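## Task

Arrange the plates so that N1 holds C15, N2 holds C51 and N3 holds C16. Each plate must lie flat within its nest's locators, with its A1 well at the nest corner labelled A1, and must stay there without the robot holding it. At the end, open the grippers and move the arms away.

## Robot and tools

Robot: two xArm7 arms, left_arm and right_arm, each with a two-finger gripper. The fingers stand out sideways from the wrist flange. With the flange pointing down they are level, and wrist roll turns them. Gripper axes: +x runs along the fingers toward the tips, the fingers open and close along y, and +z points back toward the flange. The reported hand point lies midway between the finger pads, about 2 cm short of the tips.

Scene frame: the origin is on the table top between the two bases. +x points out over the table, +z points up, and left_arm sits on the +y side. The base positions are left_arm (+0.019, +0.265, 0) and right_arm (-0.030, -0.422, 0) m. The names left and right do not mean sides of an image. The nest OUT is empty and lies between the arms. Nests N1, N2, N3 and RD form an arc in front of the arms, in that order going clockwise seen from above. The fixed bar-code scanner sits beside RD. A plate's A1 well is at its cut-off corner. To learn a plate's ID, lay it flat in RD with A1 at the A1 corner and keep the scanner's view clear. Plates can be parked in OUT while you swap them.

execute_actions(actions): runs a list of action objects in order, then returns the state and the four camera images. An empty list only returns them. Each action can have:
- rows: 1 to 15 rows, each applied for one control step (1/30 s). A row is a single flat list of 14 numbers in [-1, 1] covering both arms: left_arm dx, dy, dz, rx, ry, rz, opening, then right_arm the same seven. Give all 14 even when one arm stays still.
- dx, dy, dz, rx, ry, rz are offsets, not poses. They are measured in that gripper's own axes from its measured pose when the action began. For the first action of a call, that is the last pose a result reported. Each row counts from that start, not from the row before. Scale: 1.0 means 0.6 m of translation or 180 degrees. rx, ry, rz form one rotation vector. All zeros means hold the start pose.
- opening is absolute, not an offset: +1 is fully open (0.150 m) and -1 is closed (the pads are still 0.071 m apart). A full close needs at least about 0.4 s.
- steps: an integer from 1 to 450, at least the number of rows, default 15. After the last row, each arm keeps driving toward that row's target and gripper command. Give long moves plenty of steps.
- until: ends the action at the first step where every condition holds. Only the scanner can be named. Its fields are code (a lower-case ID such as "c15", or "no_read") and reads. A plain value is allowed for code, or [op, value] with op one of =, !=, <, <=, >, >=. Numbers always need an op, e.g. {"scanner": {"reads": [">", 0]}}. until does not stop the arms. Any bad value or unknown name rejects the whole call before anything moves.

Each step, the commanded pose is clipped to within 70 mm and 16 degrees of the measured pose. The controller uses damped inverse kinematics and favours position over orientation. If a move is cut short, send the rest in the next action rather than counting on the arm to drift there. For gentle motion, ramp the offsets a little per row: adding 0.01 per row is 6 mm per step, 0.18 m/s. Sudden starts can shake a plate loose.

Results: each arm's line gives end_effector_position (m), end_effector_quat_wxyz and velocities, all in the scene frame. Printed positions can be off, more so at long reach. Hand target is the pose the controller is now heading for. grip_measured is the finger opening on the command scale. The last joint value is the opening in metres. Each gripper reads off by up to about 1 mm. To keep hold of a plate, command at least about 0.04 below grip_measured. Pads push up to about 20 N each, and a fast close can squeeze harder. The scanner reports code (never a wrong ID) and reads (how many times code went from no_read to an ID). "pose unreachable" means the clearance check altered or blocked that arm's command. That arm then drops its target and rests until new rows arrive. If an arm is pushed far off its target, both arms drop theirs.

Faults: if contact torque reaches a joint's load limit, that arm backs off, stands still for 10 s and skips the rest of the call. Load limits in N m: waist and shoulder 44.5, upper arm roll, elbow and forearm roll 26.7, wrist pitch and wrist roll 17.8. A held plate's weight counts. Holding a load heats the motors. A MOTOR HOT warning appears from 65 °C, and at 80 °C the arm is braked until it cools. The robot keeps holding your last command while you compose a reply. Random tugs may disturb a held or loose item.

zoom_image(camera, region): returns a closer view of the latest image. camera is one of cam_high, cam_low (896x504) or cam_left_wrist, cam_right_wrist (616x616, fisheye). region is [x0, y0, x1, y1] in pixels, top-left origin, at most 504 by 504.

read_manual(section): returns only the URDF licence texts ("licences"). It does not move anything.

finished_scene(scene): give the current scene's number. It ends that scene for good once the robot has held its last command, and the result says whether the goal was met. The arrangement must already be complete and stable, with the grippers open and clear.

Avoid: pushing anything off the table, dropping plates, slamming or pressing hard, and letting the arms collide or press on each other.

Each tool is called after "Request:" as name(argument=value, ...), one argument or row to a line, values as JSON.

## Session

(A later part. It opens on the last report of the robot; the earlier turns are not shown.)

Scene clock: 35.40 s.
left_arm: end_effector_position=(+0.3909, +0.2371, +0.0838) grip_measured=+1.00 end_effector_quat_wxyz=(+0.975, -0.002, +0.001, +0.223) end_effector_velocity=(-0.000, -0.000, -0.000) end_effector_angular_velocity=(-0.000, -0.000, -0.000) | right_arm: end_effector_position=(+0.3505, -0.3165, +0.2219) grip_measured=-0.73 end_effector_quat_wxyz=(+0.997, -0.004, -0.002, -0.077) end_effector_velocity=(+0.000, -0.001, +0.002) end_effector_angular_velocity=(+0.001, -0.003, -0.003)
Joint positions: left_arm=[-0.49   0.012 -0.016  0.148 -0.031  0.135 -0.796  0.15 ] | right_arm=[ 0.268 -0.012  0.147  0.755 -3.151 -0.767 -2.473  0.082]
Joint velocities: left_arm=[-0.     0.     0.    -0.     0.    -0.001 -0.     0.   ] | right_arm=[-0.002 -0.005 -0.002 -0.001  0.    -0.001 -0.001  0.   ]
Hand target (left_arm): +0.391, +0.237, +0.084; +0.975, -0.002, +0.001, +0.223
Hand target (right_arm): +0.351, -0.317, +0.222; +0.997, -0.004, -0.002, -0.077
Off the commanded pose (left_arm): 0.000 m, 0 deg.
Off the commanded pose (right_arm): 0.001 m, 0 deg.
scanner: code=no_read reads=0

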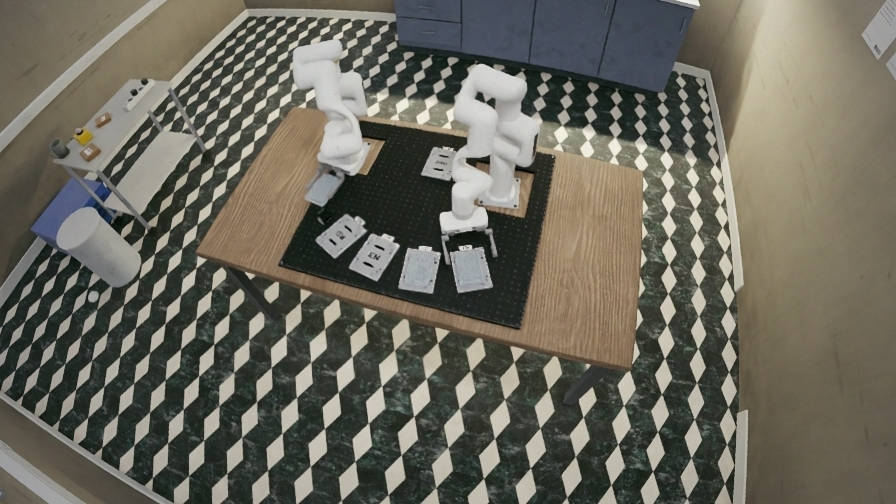

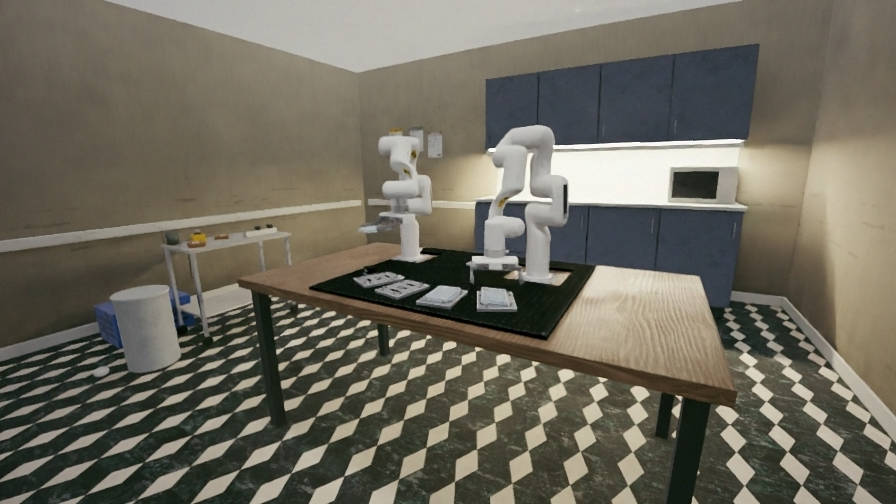

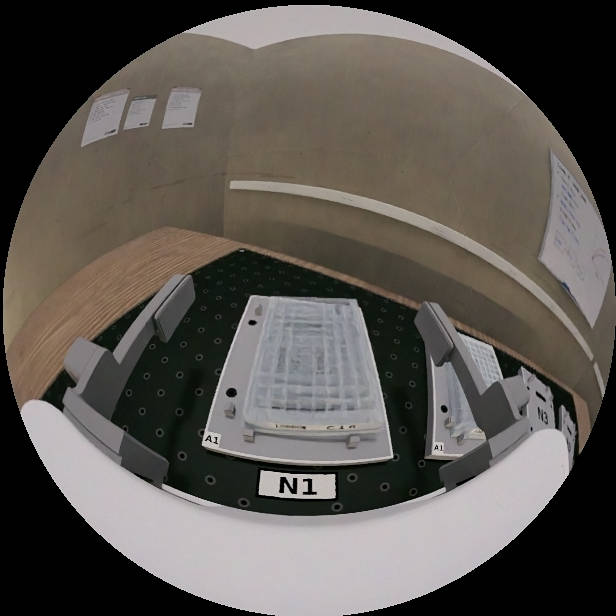

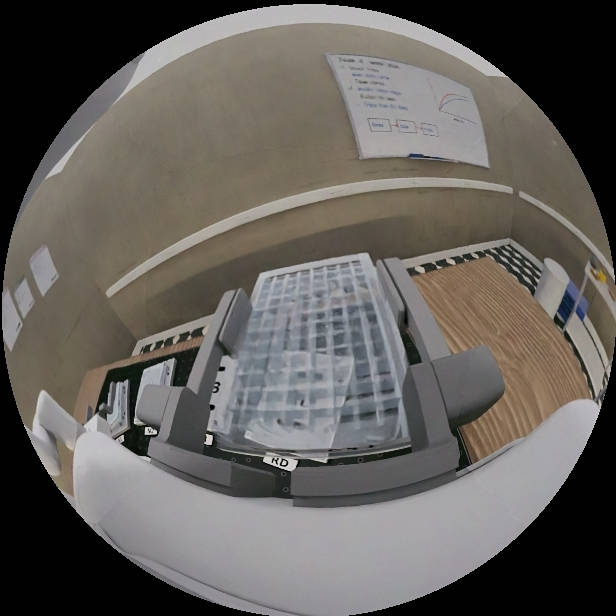

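Request:
zoom_image(
  camera="cam_left_wrist",
  region=[190, 280, 410, 470],
)

Request:
zoom_image(
  camera="cam_low",
  region=[400, 260, 540, 320],
)

Region (190, 280, 410, 470) of cam_left_wrist's 616x616 image, scaled by 2.291, with more detail than that image has; it fills the top 435 rows of this view, and the rest is white.

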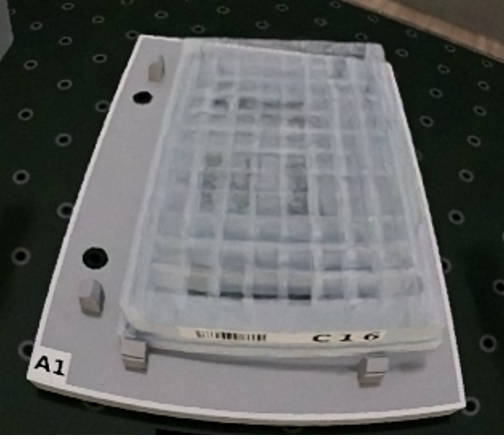

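Region (400, 260, 540, 320) of cam_low's 896x504 image, scaled by 3.600, with more detail than that image has; it fills the top 216 rows of this view, and the rest is white.

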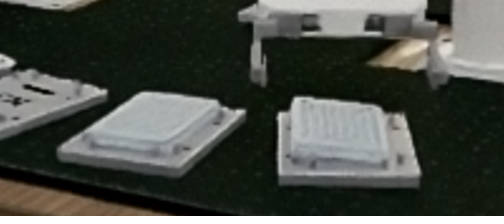

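Request:
execute_actions(
  actions=[
    {"rows": [[0.0532,-0.0013,-0.0722,0,0,0,1, 0,0,0,0,0,0,-1]], "steps": 30},
    {"rows": [[0,0,0,0,0,0,0.6, 0,0,0,0,0,0,-1],[0,0,0,0,0,0,0.3, 0,0,0,0,0,0,-1],[0,0,0,0,0,0,0.1, 0,0,0,0,0,0,-1],[0,0,0,0,0,0,-0.1, 0,0,0,0,0,0,-1]], "steps": 12},
    {"rows": [[0,0,0,0,0,0,-0.15, 0,0,0,0,0,0,-1],[0,0,0,0,0,0,-0.2, 0,0,0,0,0,0,-1],[0,0,0,0,0,0,-0.25, 0,0,0,0,0,0,-1],[0,0,0,0,0,0,-0.3, 0,0,0,0,0,0,-1],[0,0,0,0,0,0,-0.35, 0,0,0,0,0,0,-1],[0,0,0,0,0,0,-0.4, 0,0,0,0,0,0,-1],[0,0,0,0,0,0,-0.45, 0,0,0,0,0,0,-1],[0,0,0,0,0,0,-0.5, 0,0,0,0,0,0,-1],[0,0,0,0,0,0,-0.55, 0,0,0,0,0,0,-1],[0,0,0,0,0,0,-0.58, 0,0,0,0,0,0,-1],[0,0,0,0,0,0,-0.6, 0,0,0,0,0,0,-1]], "steps": 30},
  ],
)

Scene clock: 38.20 s.
left_arm: end_effector_position=(+0.4201, +0.2498, +0.0407) grip_measured=-0.60 end_effector_quat_wxyz=(+0.975, -0.003, +0.001, +0.223) end_effector_velocity=(-0.000, +0.000, +0.000) end_effector_angular_velocity=(-0.000, -0.000, +0.002) | right_arm: end_effector_position=(+0.3506, -0.3165, +0.2219) grip_measured=-0.73 end_effector_quat_wxyz=(+0.997, -0.004, -0.002, -0.077) end_effector_velocity=(+0.000, +0.000, -0.000) end_effector_angular_velocity=(+0.000, +0.001, +0.001)
Joint positions: left_arm=[-0.401  0.295 -0.022  0.266 -0.029 -0.03  -0.714  0.087] | right_arm=[ 0.268 -0.012  0.147  0.755 -3.151 -0.767 -2.473  0.082]
Joint velocities: left_arm=[ 0.001 -0.001  0.    -0.    -0.     0.    -0.001 -0.   ] | right_arm=[-0.     0.001  0.     0.     0.     0.    -0.001  0.   ]
Hand target (left_arm): +0.420, +0.250, +0.041; +0.975, -0.003, +0.001, +0.223
Hand target (right_arm): +0.351, -0.317, +0.222; +0.997, -0.004, -0.002, -0.077
Off the commanded pose (left_arm): 0.000 m, 0 deg.
Off the commanded pose (right_arm): 0.000 m, 0 deg.
scanner: code=no_read reads=0

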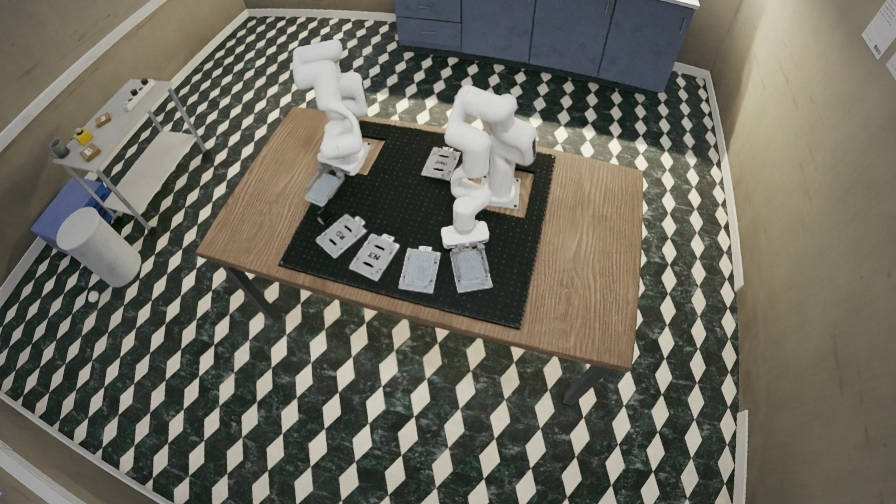

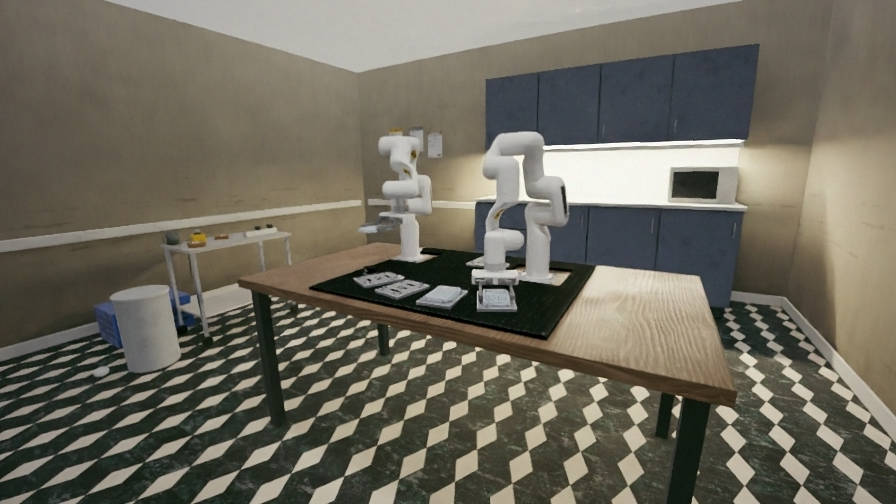

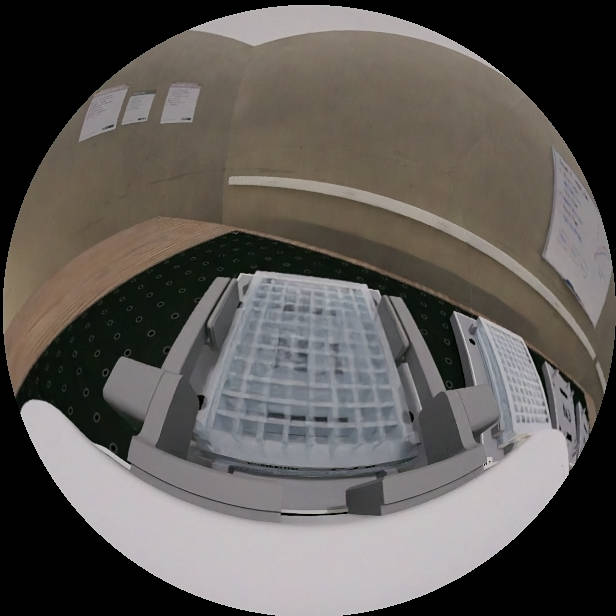

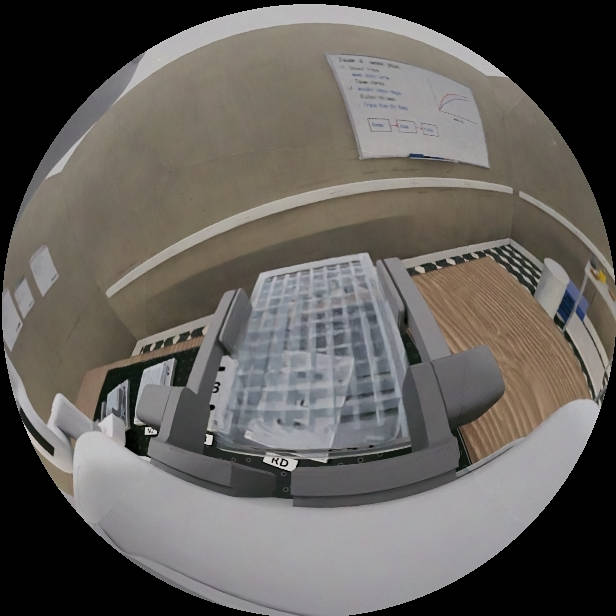

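Request:
execute_actions(
  actions=[
    {"rows": [[0,0,0,0,0,0,-0.65, 0,0,0,0,0,0,-1],[0,0,0,0,0,0,-0.7, 0,0,0,0,0,0,-1],[0,0,0,0,0,0,-0.75, 0,0,0,0,0,0,-1],[0,0,0,0,0,0,-0.8, 0,0,0,0,0,0,-1],[0,0,0,0,0,0,-0.85, 0,0,0,0,0,0,-1],[0,0,0,0,0,0,-0.9, 0,0,0,0,0,0,-1],[0,0,0,0,0,0,-0.95, 0,0,0,0,0,0,-1],[0,0,0,0,0,0,-1, 0,0,0,0,0,0,-1]], "steps": 20},
  ],
)

Scene clock: 39.00 s.
left_arm: end_effector_position=(+0.4206, +0.2490, +0.0410) grip_measured=-0.72 end_effector_quat_wxyz=(+0.975, -0.003, +0.000, +0.222) end_effector_velocity=(-0.000, +0.000, -0.000) end_effector_angular_velocity=(+0.000, +0.001, +0.000) | right_arm: end_effector_position=(+0.3506, -0.3165, +0.2219) grip_measured=-0.73 end_effector_quat_wxyz=(+0.997, -0.004, -0.002, -0.077) end_effector_velocity=(+0.000, +0.000, +0.000) end_effector_angular_velocity=(+0.000, -0.001, +0.000)
Joint positions: left_arm=[-0.402  0.295 -0.023  0.267 -0.029 -0.03  -0.713  0.082] | right_arm=[ 0.268 -0.012  0.147  0.755 -3.151 -0.767 -2.473  0.082]
Joint velocities: left_arm=[ 0.     0.     0.    -0.001 -0.001 -0.     0.001  0.   ] | right_arm=[ 0.    -0.001 -0.     0.    -0.    -0.     0.     0.   ]
Hand target (left_arm): +0.420, +0.250, +0.041; +0.975, -0.003, +0.001, +0.223
Hand target (right_arm): +0.351, -0.317, +0.222; +0.997, -0.004, -0.002, -0.077
Off the commanded pose (left_arm): 0.001 m, 0 deg.
Off the commanded pose (right_arm): 0.000 m, 0 deg.
scanner: code=no_read reads=0

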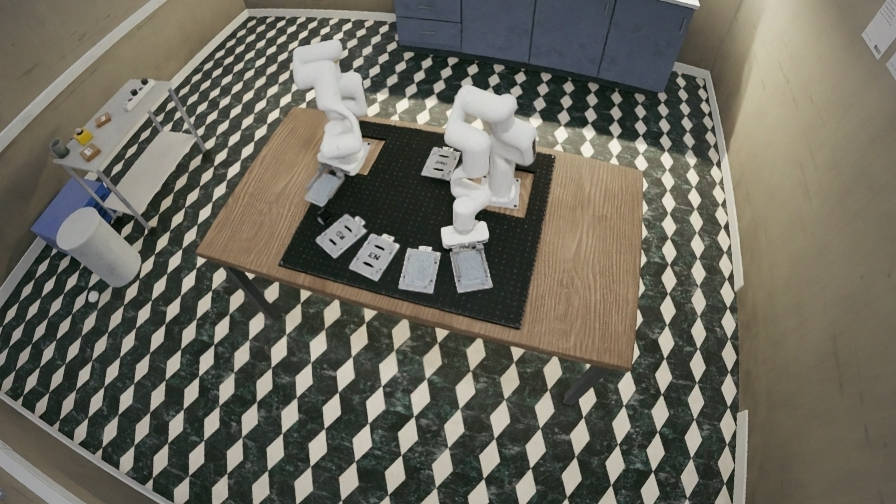

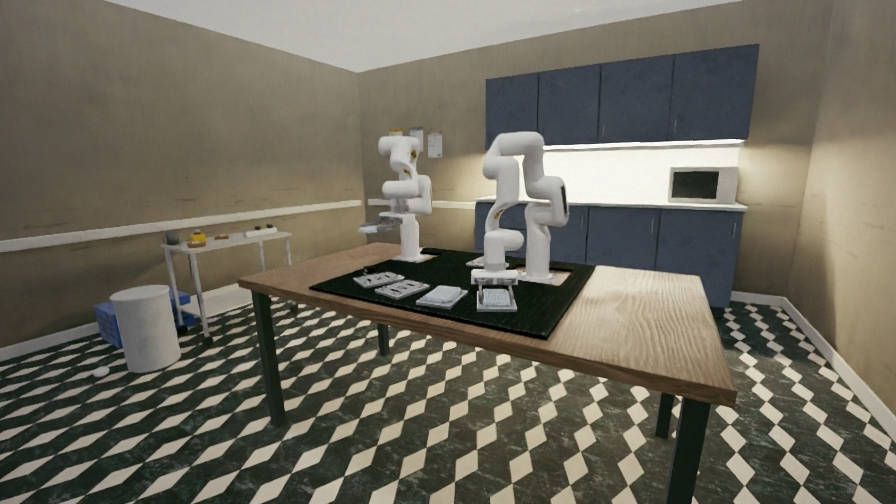

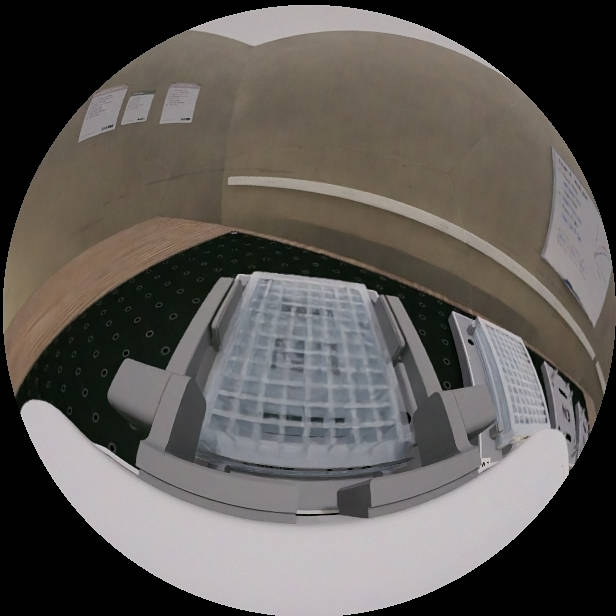

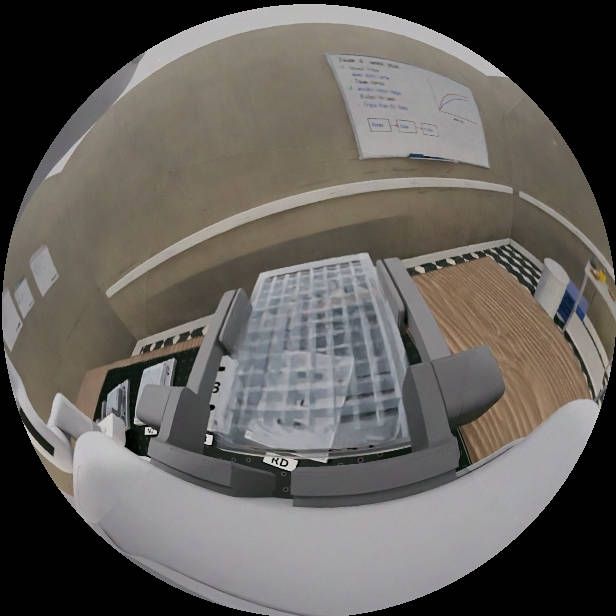

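Request:
zoom_image(
  camera="cam_left_wrist",
  region=[150, 260, 470, 500],
)

Request:
execute_actions(
  actions=[
    {"rows": [[0,0,0.001,0,0,0,-1, 0,0,0,0,0,0,-1],[0,0,0.002,0,0,0,-1, 0,0,0,0,0,0,-1],[0,0,0.004,0,0,0,-1, 0,0,0,0,0,0,-1],[0,0,0.006,0,0,0,-1, 0,0,0,0,0,0,-1],[0,0,0.009,0,0,0,-1, 0,0,0,0,0,0,-1],[0,0,0.012,0,0,0,-1, 0,0,0,0,0,0,-1],[0,0,0.016,0,0,0,-1, 0,0,0,0,0,0,-1],[0,0,0.02,0,0,0,-1, 0,0,0,0,0,0,-1],[0,0,0.025,0,0,0,-1, 0,0,0,0,0,0,-1],[0,0,0.03,0,0,0,-1, 0,0,0,0,0,0,-1],[0,0,0.035,0,0,0,-1, 0,0,0,0,0,0,-1],[0,0,0.04,0,0,0,-1, 0,0,0,0,0,0,-1],[0,0,0.045,0,0,0,-1, 0,0,0,0,0,0,-1],[0,0,0.05,0,0,0,-1, 0,0,0,0,0,0,-1],[0,0,0.055,0,0,0,-1, 0,0,0,0,0,0,-1]], "steps": 15},
    {"rows": [[0,0,0.005,0,0,0,-1, 0,0,0,0,0,0,-1],[0,0,0.01,0,0,0,-1, 0,0,0,0,0,0,-1],[0,0,0.015,0,0,0,-1, 0,0,0,0,0,0,-1],[0,0,0.02,0,0,0,-1, 0,0,0,0,0,0,-1],[0,0,0.025,0,0,0,-1, 0,0,0,0,0,0,-1],[0,0,0.03,0,0,0,-1, 0,0,0,0,0,0,-1],[0,0,0.035,0,0,0,-1, 0,0,0,0,0,0,-1],[0,0,0.04,0,0,0,-1, 0,0,0,0,0,0,-1],[0,0,0.045,0,0,0,-1, 0,0,0,0,0,0,-1],[0,0,0.05,0,0,0,-1, 0,0,0,0,0,0,-1],[0,0,0.054,0,0,0,-1, 0,0,0,0,0,0,-1],[0,0,0.057,0,0,0,-1, 0,0,0,0,0,0,-1],[0,0,0.06,0,0,0,-1, 0,0,0,0,0,0,-1]], "steps": 25},
  ],
)

Region (150, 260, 470, 500) of cam_left_wrist's 616x616 image, scaled by 1.575, with more detail than that image has; it fills the top 378 rows of this view, and the rest is white.

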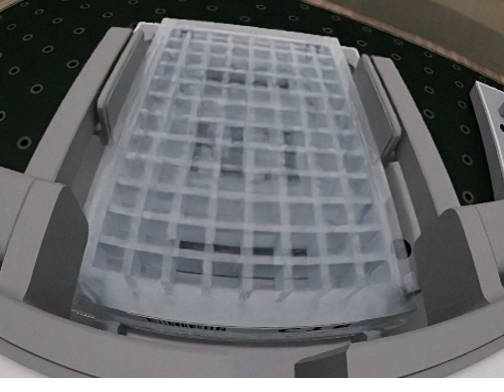

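Scene clock: 40.70 s.
left_arm: end_effector_position=(+0.4190, +0.2519, +0.1006) grip_measured=-0.72 end_effector_quat_wxyz=(+0.974, -0.002, +0.001, +0.225) end_effector_velocity=(+0.001, -0.000, +0.002) end_effector_angular_velocity=(-0.001, -0.004, +0.000) | right_arm: end_effector_position=(+0.3506, -0.3165, +0.2219) grip_measured=-0.73 end_effector_quat_wxyz=(+0.997, -0.004, -0.002, -0.077) end_effector_velocity=(+0.000, +0.000, +0.000) end_effector_angular_velocity=(+0.000, -0.000, +0.002)
Joint positions: left_arm=[-0.409 -0.028 -0.008  0.215 -0.019  0.243 -0.724  0.082] | right_arm=[ 0.268 -0.012  0.147  0.755 -3.151 -0.767 -2.473  0.082]
Joint velocities: left_arm=[ 0.    -0.003 -0.     0.001 -0.001 -0.     0.001  0.   ] | right_arm=[ 0.     0.     0.     0.    -0.     0.    -0.001  0.   ]
Hand target (left_arm): +0.419, +0.252, +0.101; +0.974, -0.002, +0.001, +0.225
Hand target (right_arm): +0.351, -0.317, +0.222; +0.997, -0.004, -0.002, -0.077
Off the commanded pose (left_arm): 0.000 m, 0 deg.
Off the commanded pose (right_arm): 0.000 m, 0 deg.
scanner: code=no_read reads=0

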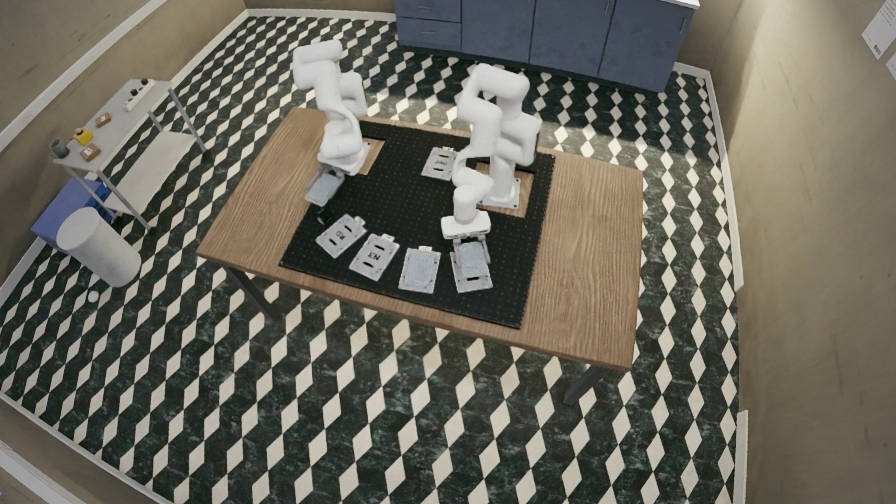

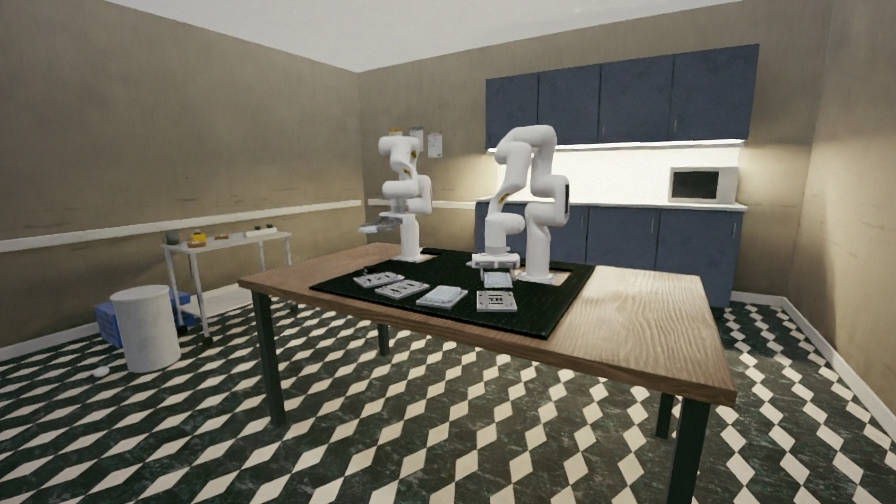

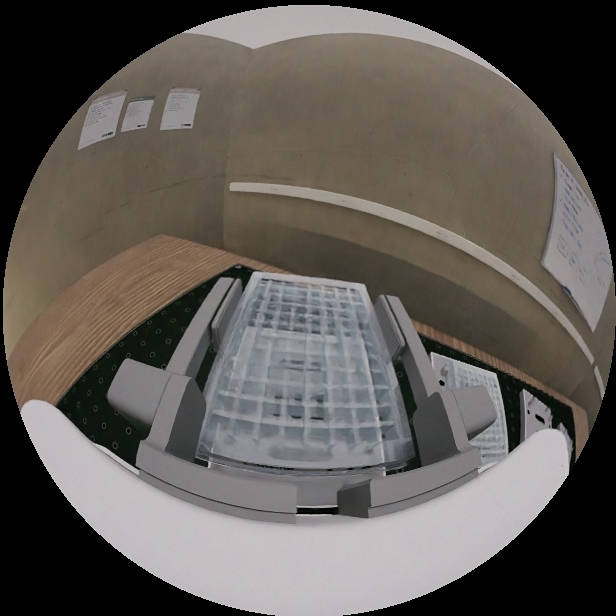

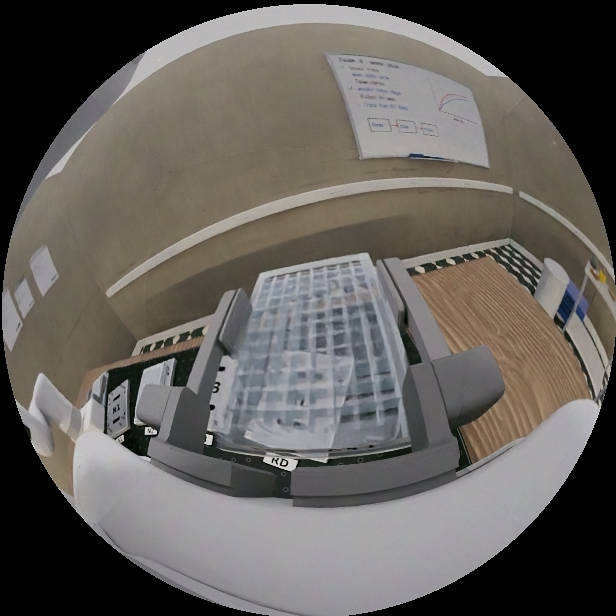

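Request:
execute_actions(
  actions=[
    {"rows": [[0,0,0,0,0,-0.001,-1, 0,0,0,0,0,0,-1],[0,0,0,0,0,-0.0029,-1, 0,0,0,0,0,0,-1],[0,0,0,0,0,-0.0058,-1, 0,0,0,0,0,0,-1],[0,0,0,0,0,-0.0096,-1, 0,0,0,0,0,0,-1],[0,0,0,0,0,-0.0144,-1, 0,0,0,0,0,0,-1],[0,0,0,0,0,-0.0202,-1, 0,0,0,0,0,0,-1],[0,0,0,0,0,-0.0269,-1, 0,0,0,0,0,0,-1],[0,0,0,0,0,-0.0346,-1, 0,0,0,0,0,0,-1],[0,0,0,0,0,-0.0432,-1, 0,0,0,0,0,0,-1],[0,0,0,0,0,-0.0518,-1, 0,0,0,0,0,0,-1],[0,0,0,0,0,-0.0605,-1, 0,0,0,0,0,0,-1],[0,0,0,0,0,-0.0691,-1, 0,0,0,0,0,0,-1],[0,0,0,0,0,-0.0778,-1, 0,0,0,0,0,0,-1],[0,0,0,0,0,-0.0864,-1, 0,0,0,0,0,0,-1],[0,0,0,0,0,-0.096,-1, 0,0,0,0,0,0,-1]], "steps": 15},
    {"rows": [[0,0,0,0,0,-0.0105,-1, 0,0,0,0,0,0,-1],[0,0,0,0,0,-0.02,-1, 0,0,0,0,0,0,-1],[0,0,0,0,0,-0.0294,-1, 0,0,0,0,0,0,-1],[0,0,0,0,0,-0.0389,-1, 0,0,0,0,0,0,-1],[0,0,0,0,0,-0.0483,-1, 0,0,0,0,0,0,-1],[0,0,0,0,0,-0.0578,-1, 0,0,0,0,0,0,-1],[0,0,0,0,0,-0.0672,-1, 0,0,0,0,0,0,-1],[0,0,0,0,0,-0.0756,-1, 0,0,0,0,0,0,-1],[0,0,0,0,0,-0.083,-1, 0,0,0,0,0,0,-1],[0,0,0,0,0,-0.0893,-1, 0,0,0,0,0,0,-1],[0,0,0,0,0,-0.0945,-1, 0,0,0,0,0,0,-1],[0,0,0,0,0,-0.0987,-1, 0,0,0,0,0,0,-1],[0,0,0,0,0,-0.1019,-1, 0,0,0,0,0,0,-1],[0,0,0,0,0,-0.104,-1, 0,0,0,0,0,0,-1],[0,0,0,0,0,-0.105,-1, 0,0,0,0,0,0,-1]], "steps": 25},
    {"rows": [[0.0005,-0.0019,0,0,0,0,-1, 0,0,0,0,0,0,-1],[0.0016,-0.0057,0,0,0,0,-1, 0,0,0,0,0,0,-1],[0.0032,-0.0115,0,0,0,0,-1, 0,0,0,0,0,0,-1],[0.0053,-0.0191,0,0,0,0,-1, 0,0,0,0,0,0,-1],[0.0079,-0.0287,0,0,0,0,-1, 0,0,0,0,0,0,-1],[0.011,-0.0401,0,0,0,0,-1, 0,0,0,0,0,0,-1],[0.0147,-0.0535,0,0,0,0,-1, 0,0,0,0,0,0,-1],[0.0189,-0.0688,0,0,0,0,-1, 0,0,0,0,0,0,-1],[0.0236,-0.086,0,0,0,0,-1, 0,0,0,0,0,0,-1],[0.0284,-0.1031,0,0,0,0,-1, 0,0,0,0,0,0,-1],[0.0331,-0.1203,0,0,0,0,-1, 0,0,0,0,0,0,-1],[0.0378,-0.1375,0,0,0,0,-1, 0,0,0,0,0,0,-1],[0.0425,-0.1547,0,0,0,0,-1, 0,0,0,0,0,0,-1],[0.0473,-0.1719,0,0,0,0,-1, 0,0,0,0,0,0,-1],[0.0525,-0.191,0,0,0,0,-1, 0,0,0,0,0,0,-1]], "steps": 15},
    {"rows": [[0.0042,-0.0152,0,0,0,0,-1, 0,0,0,0,0,0,-1],[0.0083,-0.0304,0,0,0,0,-1, 0,0,0,0,0,0,-1],[0.0125,-0.0456,0,0,0,0,-1, 0,0,0,0,0,0,-1],[0.0167,-0.0608,0,0,0,0,-1, 0,0,0,0,0,0,-1],[0.0208,-0.076,0,0,0,0,-1, 0,0,0,0,0,0,-1],[0.025,-0.0912,0,0,0,0,-1, 0,0,0,0,0,0,-1],[0.0292,-0.1064,0,0,0,0,-1, 0,0,0,0,0,0,-1],[0.0333,-0.1216,0,0,0,0,-1, 0,0,0,0,0,0,-1],[0.0375,-0.1368,0,0,0,0,-1, 0,0,0,0,0,0,-1],[0.0417,-0.152,0,0,0,0,-1, 0,0,0,0,0,0,-1],[0.0458,-0.1672,0,0,0,0,-1, 0,0,0,0,0,0,-1],[0.05,-0.1824,0,0,0,0,-1, 0,0,0,0,0,0,-1],[0.0542,-0.1976,0,0,0,0,-1, 0,0,0,0,0,0,-1],[0.0583,-0.2128,0,0,0,0,-1, 0,0,0,0,0,0,-1],[0.0625,-0.228,0,0,0,0,-1, 0,0,0,0,0,0,-1]], "steps": 15},
    {"rows": [[0.0063,-0.0228,0,0,0,0,-1, 0,0,0,0,0,0,-1],[0.0119,-0.0433,0,0,0,0,-1, 0,0,0,0,0,0,-1],[0.0175,-0.0638,0,0,0,0,-1, 0,0,0,0,0,0,-1],[0.0231,-0.0844,0,0,0,0,-1, 0,0,0,0,0,0,-1],[0.0288,-0.1049,0,0,0,0,-1, 0,0,0,0,0,0,-1],[0.0344,-0.1254,0,0,0,0,-1, 0,0,0,0,0,0,-1],[0.04,-0.1459,0,0,0,0,-1, 0,0,0,0,0,0,-1],[0.045,-0.1642,0,0,0,0,-1, 0,0,0,0,0,0,-1],[0.0494,-0.1801,0,0,0,0,-1, 0,0,0,0,0,0,-1],[0.0531,-0.1938,0,0,0,0,-1, 0,0,0,0,0,0,-1],[0.0563,-0.2052,0,0,0,0,-1, 0,0,0,0,0,0,-1],[0.0588,-0.2143,0,0,0,0,-1, 0,0,0,0,0,0,-1],[0.0606,-0.2212,0,0,0,0,-1, 0,0,0,0,0,0,-1],[0.0619,-0.2257,0,0,0,0,-1, 0,0,0,0,0,0,-1],[0.0625,-0.228,0,0,0,0,-1, 0,0,0,0,0,0,-1]], "steps": 30},
  ],
)

Scene clock: 45.27 s.
left_arm: end_effector_position=(+0.4686, -0.0894, +0.1056) grip_measured=-0.72 end_effector_quat_wxyz=(+0.999, -0.006, +0.001, -0.053) end_effector_velocity=(-0.000, -0.002, +0.000) end_effector_angular_velocity=(-0.001, -0.001, -0.002) | right_arm: end_effector_position=(+0.3506, -0.3165, +0.2219) grip_measured=-0.73 end_effector_quat_wxyz=(+0.997, -0.004, -0.002, -0.077) end_effector_velocity=(-0.000, +0.000, +0.000) end_effector_angular_velocity=(+0.000, -0.000, +0.000)
Joint positions: left_arm=[-0.815  0.367 -0.146  0.833  0.094  0.466 -0.801  0.082] | right_arm=[ 0.268 -0.012  0.147  0.755 -3.151 -0.767 -2.473  0.082]
Joint velocities: left_arm=[-0.002  0.002 -0.001  0.003  0.    -0.    -0.001  0.   ] | right_arm=[-0. -0.  0. -0.  0.  0. -0.  0.]
Hand target (left_arm): +0.469, -0.090, +0.106; +0.999, -0.006, +0.001, -0.054
Hand target (right_arm): +0.351, -0.317, +0.222; +0.997, -0.004, -0.002, -0.077
Off the commanded pose (left_arm): 0.001 m, 0 deg.
Off the commanded pose (right_arm): 0.000 m, 0 deg.
scanner: code=no_read reads=0

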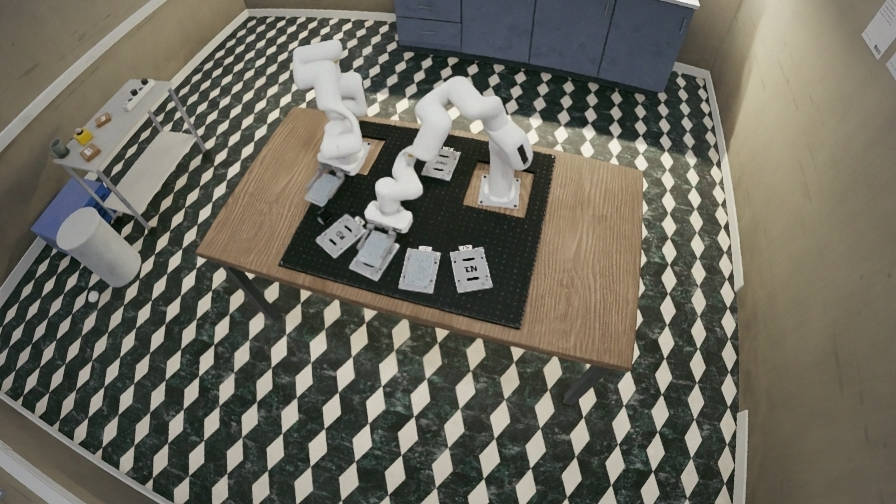

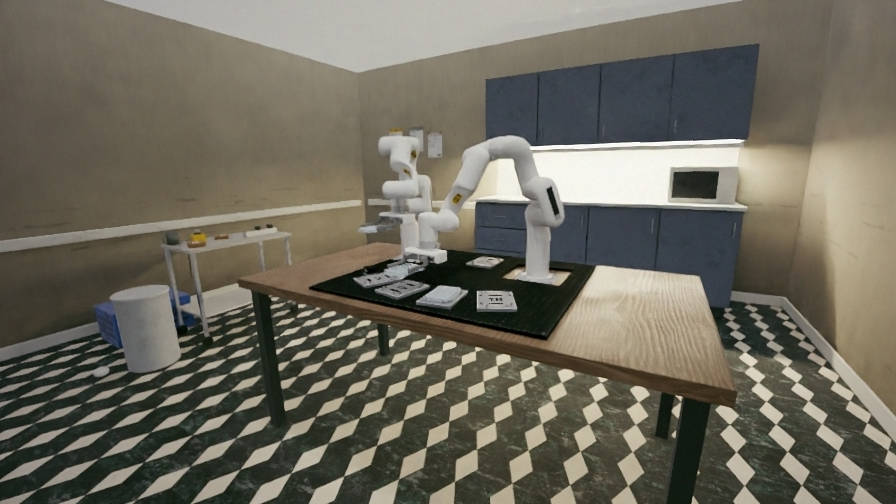

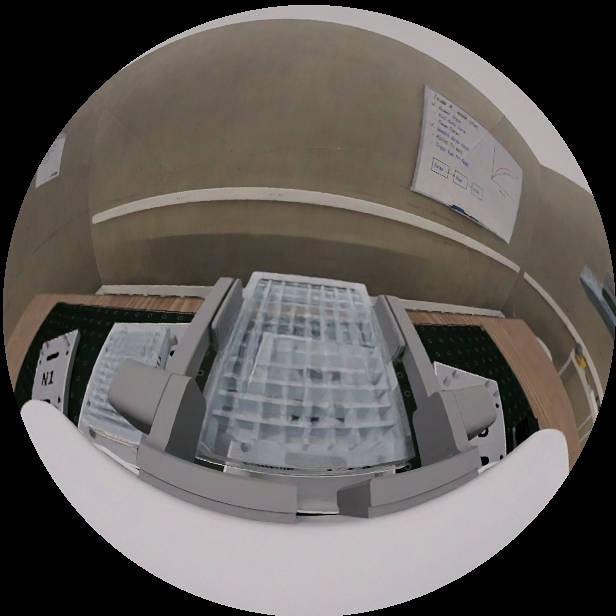

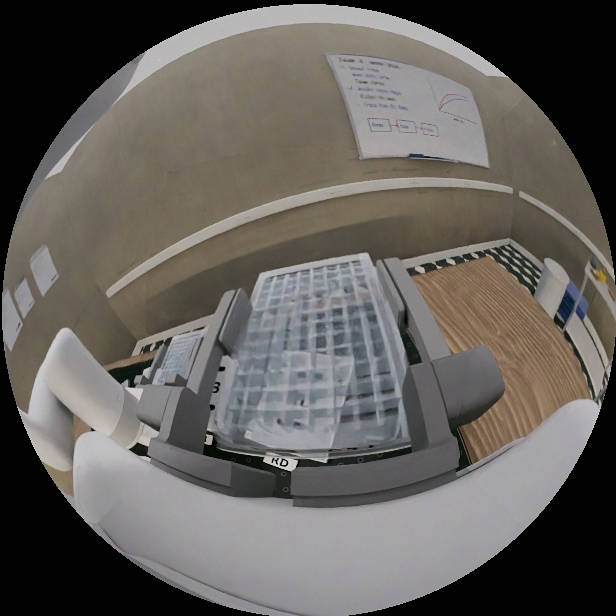

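Request:
execute_actions(
  actions=[
    {"rows": [[-0.0003,-0.0015,-0.0042,0.0002,0,-0.0007,-1, 0,0,0,0,0,0,-1],[-0.0009,-0.0045,-0.0126,0.0006,0,-0.0021,-1, 0,0,0,0,0,0,-1],[-0.0016,-0.0076,-0.0211,0.001,0,-0.0035,-1, 0,0,0,0,0,0,-1],[-0.0022,-0.0106,-0.0295,0.0013,0,-0.0049,-1, 0,0,0,0,0,0,-1],[-0.0028,-0.0136,-0.0379,0.0017,0,-0.0063,-1, 0,0,0,0,0,0,-1],[-0.0034,-0.0166,-0.0464,0.0021,0,-0.0076,-1, 0,0,0,0,0,0,-1],[-0.004,-0.0196,-0.0548,0.0025,0,-0.009,-1, 0,0,0,0,0,0,-1],[-0.0047,-0.0227,-0.0632,0.0029,0,-0.0104,-1, 0,0,0,0,0,0,-1],[-0.0053,-0.0257,-0.0717,0.0032,0,-0.0118,-1, 0,0,0,0,0,0,-1],[-0.0059,-0.0287,-0.0801,0.0036,0,-0.0132,-1, 0,0,0,0,0,0,-1],[-0.0062,-0.0302,-0.0843,0.0038,0,-0.0139,-1, 0,0,0,0,0,0,-1]], "steps": 30},
  ],
)

Request:
zoom_image(
  camera="cam_left_wrist",
  region=[150, 260, 470, 500],
)

Request:
zoom_image(
  camera="cam_high",
  region=[320, 200, 440, 300],
)

Scene clock: 46.63 s.
left_arm: end_effector_position=(+0.4631, -0.1077, +0.0555) grip_measured=-0.72 end_effector_quat_wxyz=(+0.997, +0.000, +0.001, -0.075) end_effector_velocity=(-0.000, -0.000, -0.000) end_effector_angular_velocity=(+0.001, +0.000, -0.001) | right_arm: end_effector_position=(+0.3506, -0.3165, +0.2219) grip_measured=-0.73 end_effector_quat_wxyz=(+0.997, -0.004, -0.002, -0.077) end_effector_velocity=(-0.000, +0.000, -0.000) end_effector_angular_velocity=(+0.000, +0.000, -0.000)
Joint positions: left_arm=[-0.861  0.523 -0.117  0.881  0.16   0.367 -0.834  0.082] | right_arm=[ 0.268 -0.012  0.147  0.755 -3.151 -0.767 -2.473  0.082]
Joint velocities: left_arm=[-0.     0.     0.    -0.001  0.     0.     0.     0.   ] | right_arm=[-0.  0.  0. -0.  0.  0. -0.  0.]
Hand target (left_arm): +0.463, -0.108, +0.055; +0.997, +0.000, +0.001, -0.075
Hand target (right_arm): +0.351, -0.317, +0.222; +0.997, -0.004, -0.002, -0.077
Off the commanded pose (left_arm): 0.000 m, 0 deg.
Off the commanded pose (right_arm): 0.000 m, 0 deg.
scanner: code=no_read reads=0

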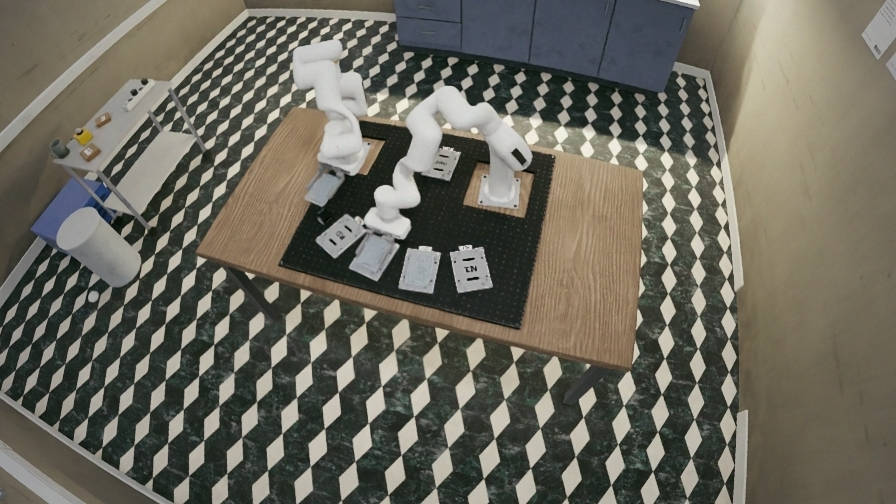

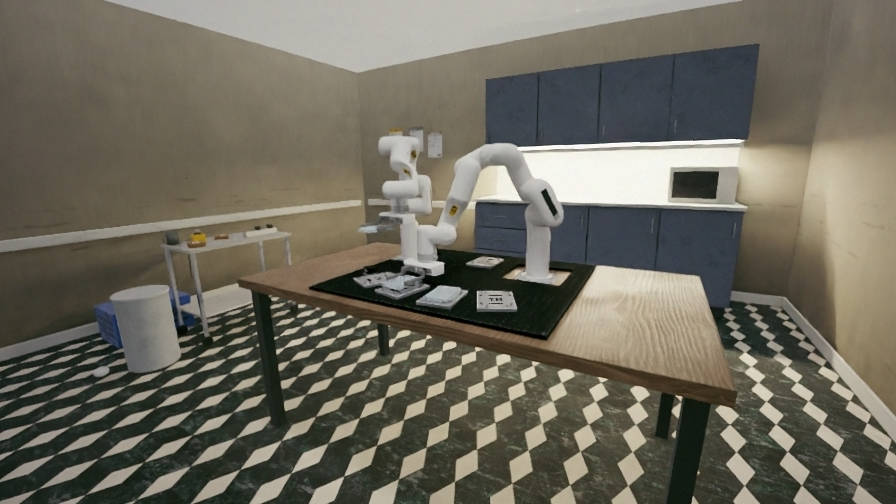

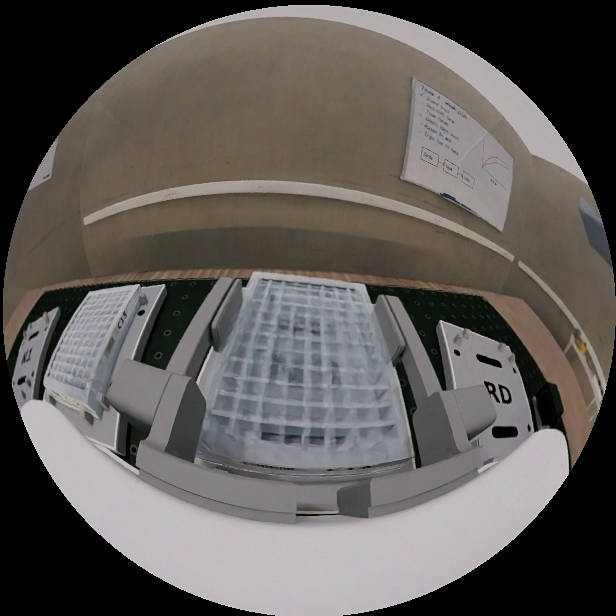

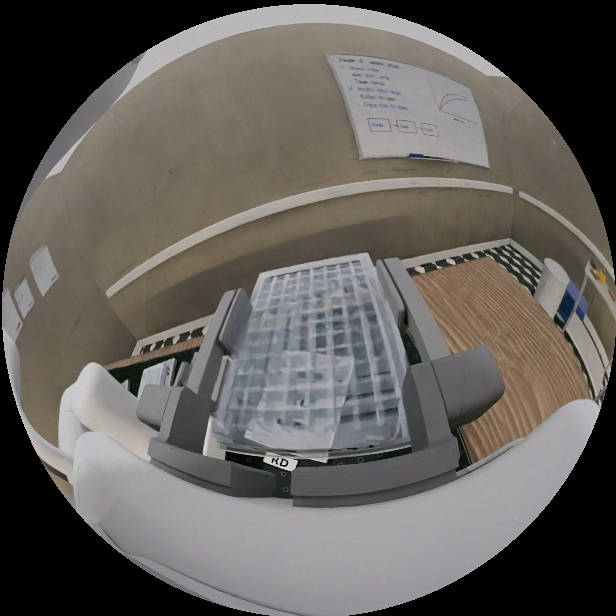

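Region (150, 260, 470, 500) of cam_left_wrist's 616x616 image, scaled by 1.575, with more detail than that image has; it fills the top 378 rows of this view, and the rest is white.

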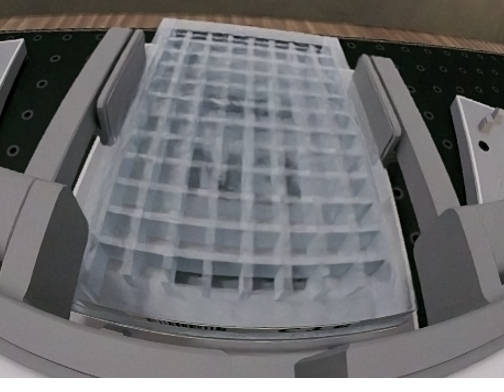

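Region (320, 200, 440, 300) of cam_high's 896x504 image, scaled by 4.200, with more detail than that image has.

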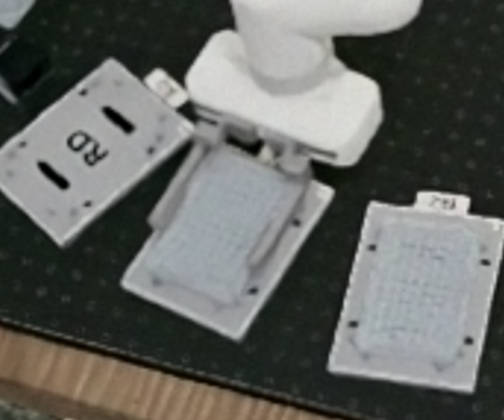

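Request:
execute_actions(
  actions=[
    {"rows": [[0,0.001,-0.003,0,0,0,-1, 0,0,0,0,0,0,-1],[0,0.002,-0.006,0,0,0,-1, 0,0,0,0,0,0,-1],[0,0.0033,-0.009,0,0,0,-1, 0,0,0,0,0,0,-1]], "steps": 18},
  ],
)

Request:
zoom_image(
  camera="cam_left_wrist",
  region=[150, 260, 470, 500],
)

Request:
zoom_image(
  camera="cam_low",
  region=[350, 255, 470, 310],
)

Scene clock: 48.50 s.
left_arm: end_effector_position=(+0.4634, -0.1056, +0.0501) grip_measured=-0.72 end_effector_quat_wxyz=(+0.997, +0.000, +0.001, -0.075) end_effector_velocity=(+0.000, -0.000, +0.000) end_effector_angular_velocity=(-0.001, -0.001, -0.001) | right_arm: end_effector_position=(+0.3506, -0.3165, +0.2219) grip_measured=-0.73 end_effector_quat_wxyz=(+0.997, -0.004, -0.002, -0.077) end_effector_velocity=(-0.000, -0.000, -0.001) end_effector_angular_velocity=(-0.001, +0.002, -0.001)
Joint positions: left_arm=[-0.861  0.536 -0.112  0.88   0.163  0.353 -0.834  0.082] | right_arm=[ 0.268 -0.012  0.147  0.755 -3.151 -0.767 -2.473  0.082]
Joint velocities: left_arm=[-0.    -0.     0.     0.     0.    -0.     0.001 -0.   ] | right_arm=[ 0.     0.001 -0.    -0.     0.    -0.     0.     0.   ]
Hand target (left_arm): +0.463, -0.106, +0.050; +0.997, +0.000, +0.001, -0.075
Hand target (right_arm): +0.351, -0.317, +0.222; +0.997, -0.004, -0.002, -0.077
Off the commanded pose (left_arm): 0.000 m, 0 deg.
Off the commanded pose (right_arm): 0.000 m, 0 deg.
scanner: code=no_read reads=0

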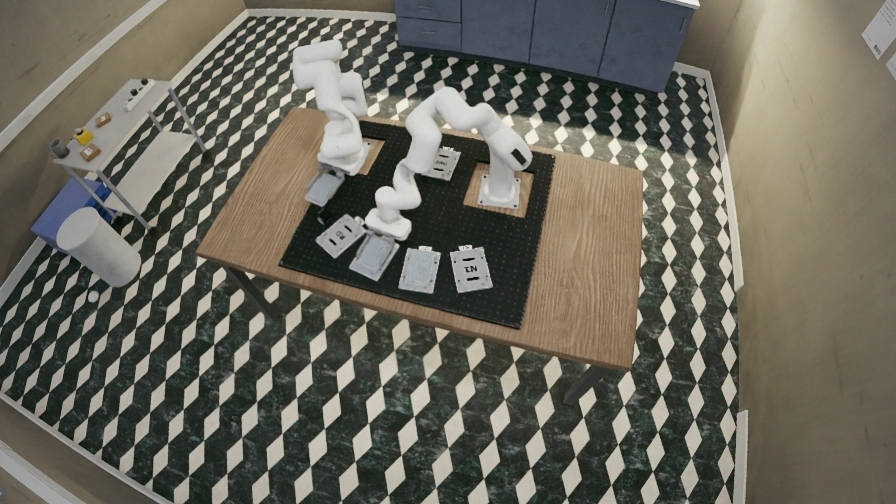

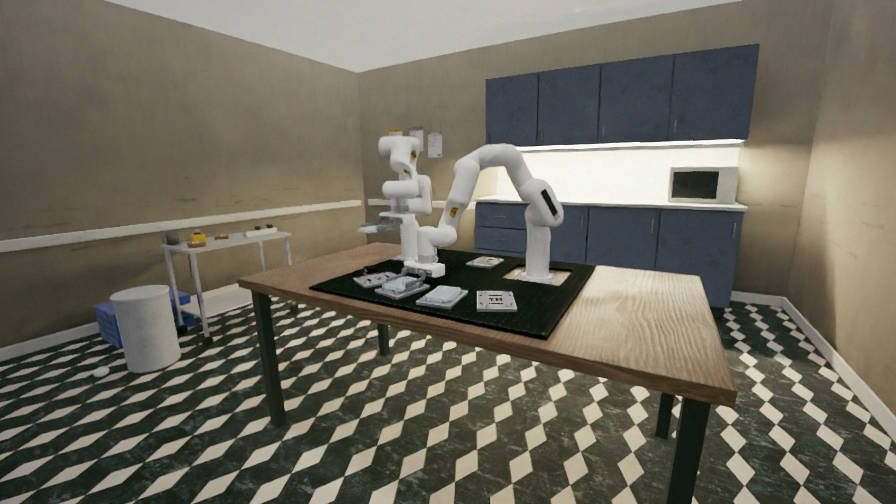

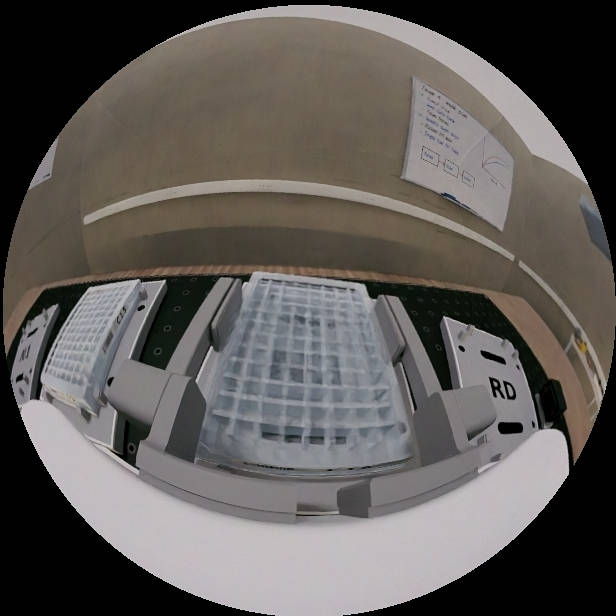

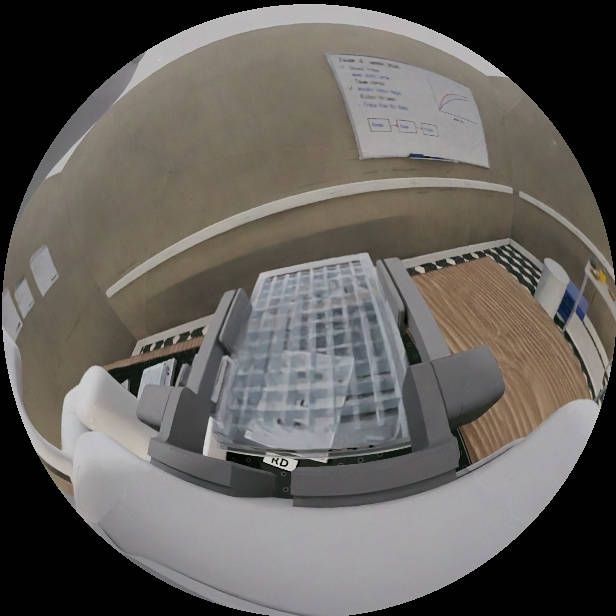

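Region (150, 260, 470, 500) of cam_left_wrist's 616x616 image, scaled by 1.575, with more detail than that image has; it fills the top 378 rows of this view, and the rest is white.

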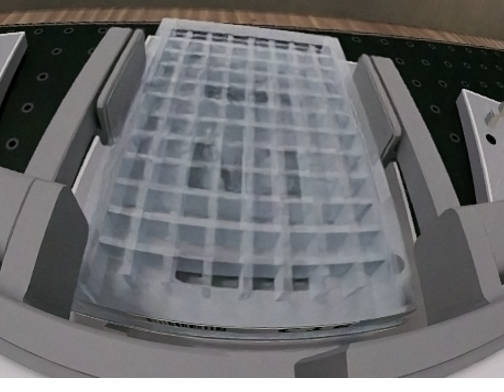

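Region (350, 255, 470, 310) of cam_low's 896x504 image, scaled by 4.200, with more detail than that image has; it fills the top 231 rows of this view, and the rest is white.

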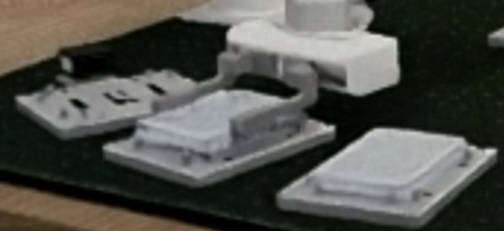

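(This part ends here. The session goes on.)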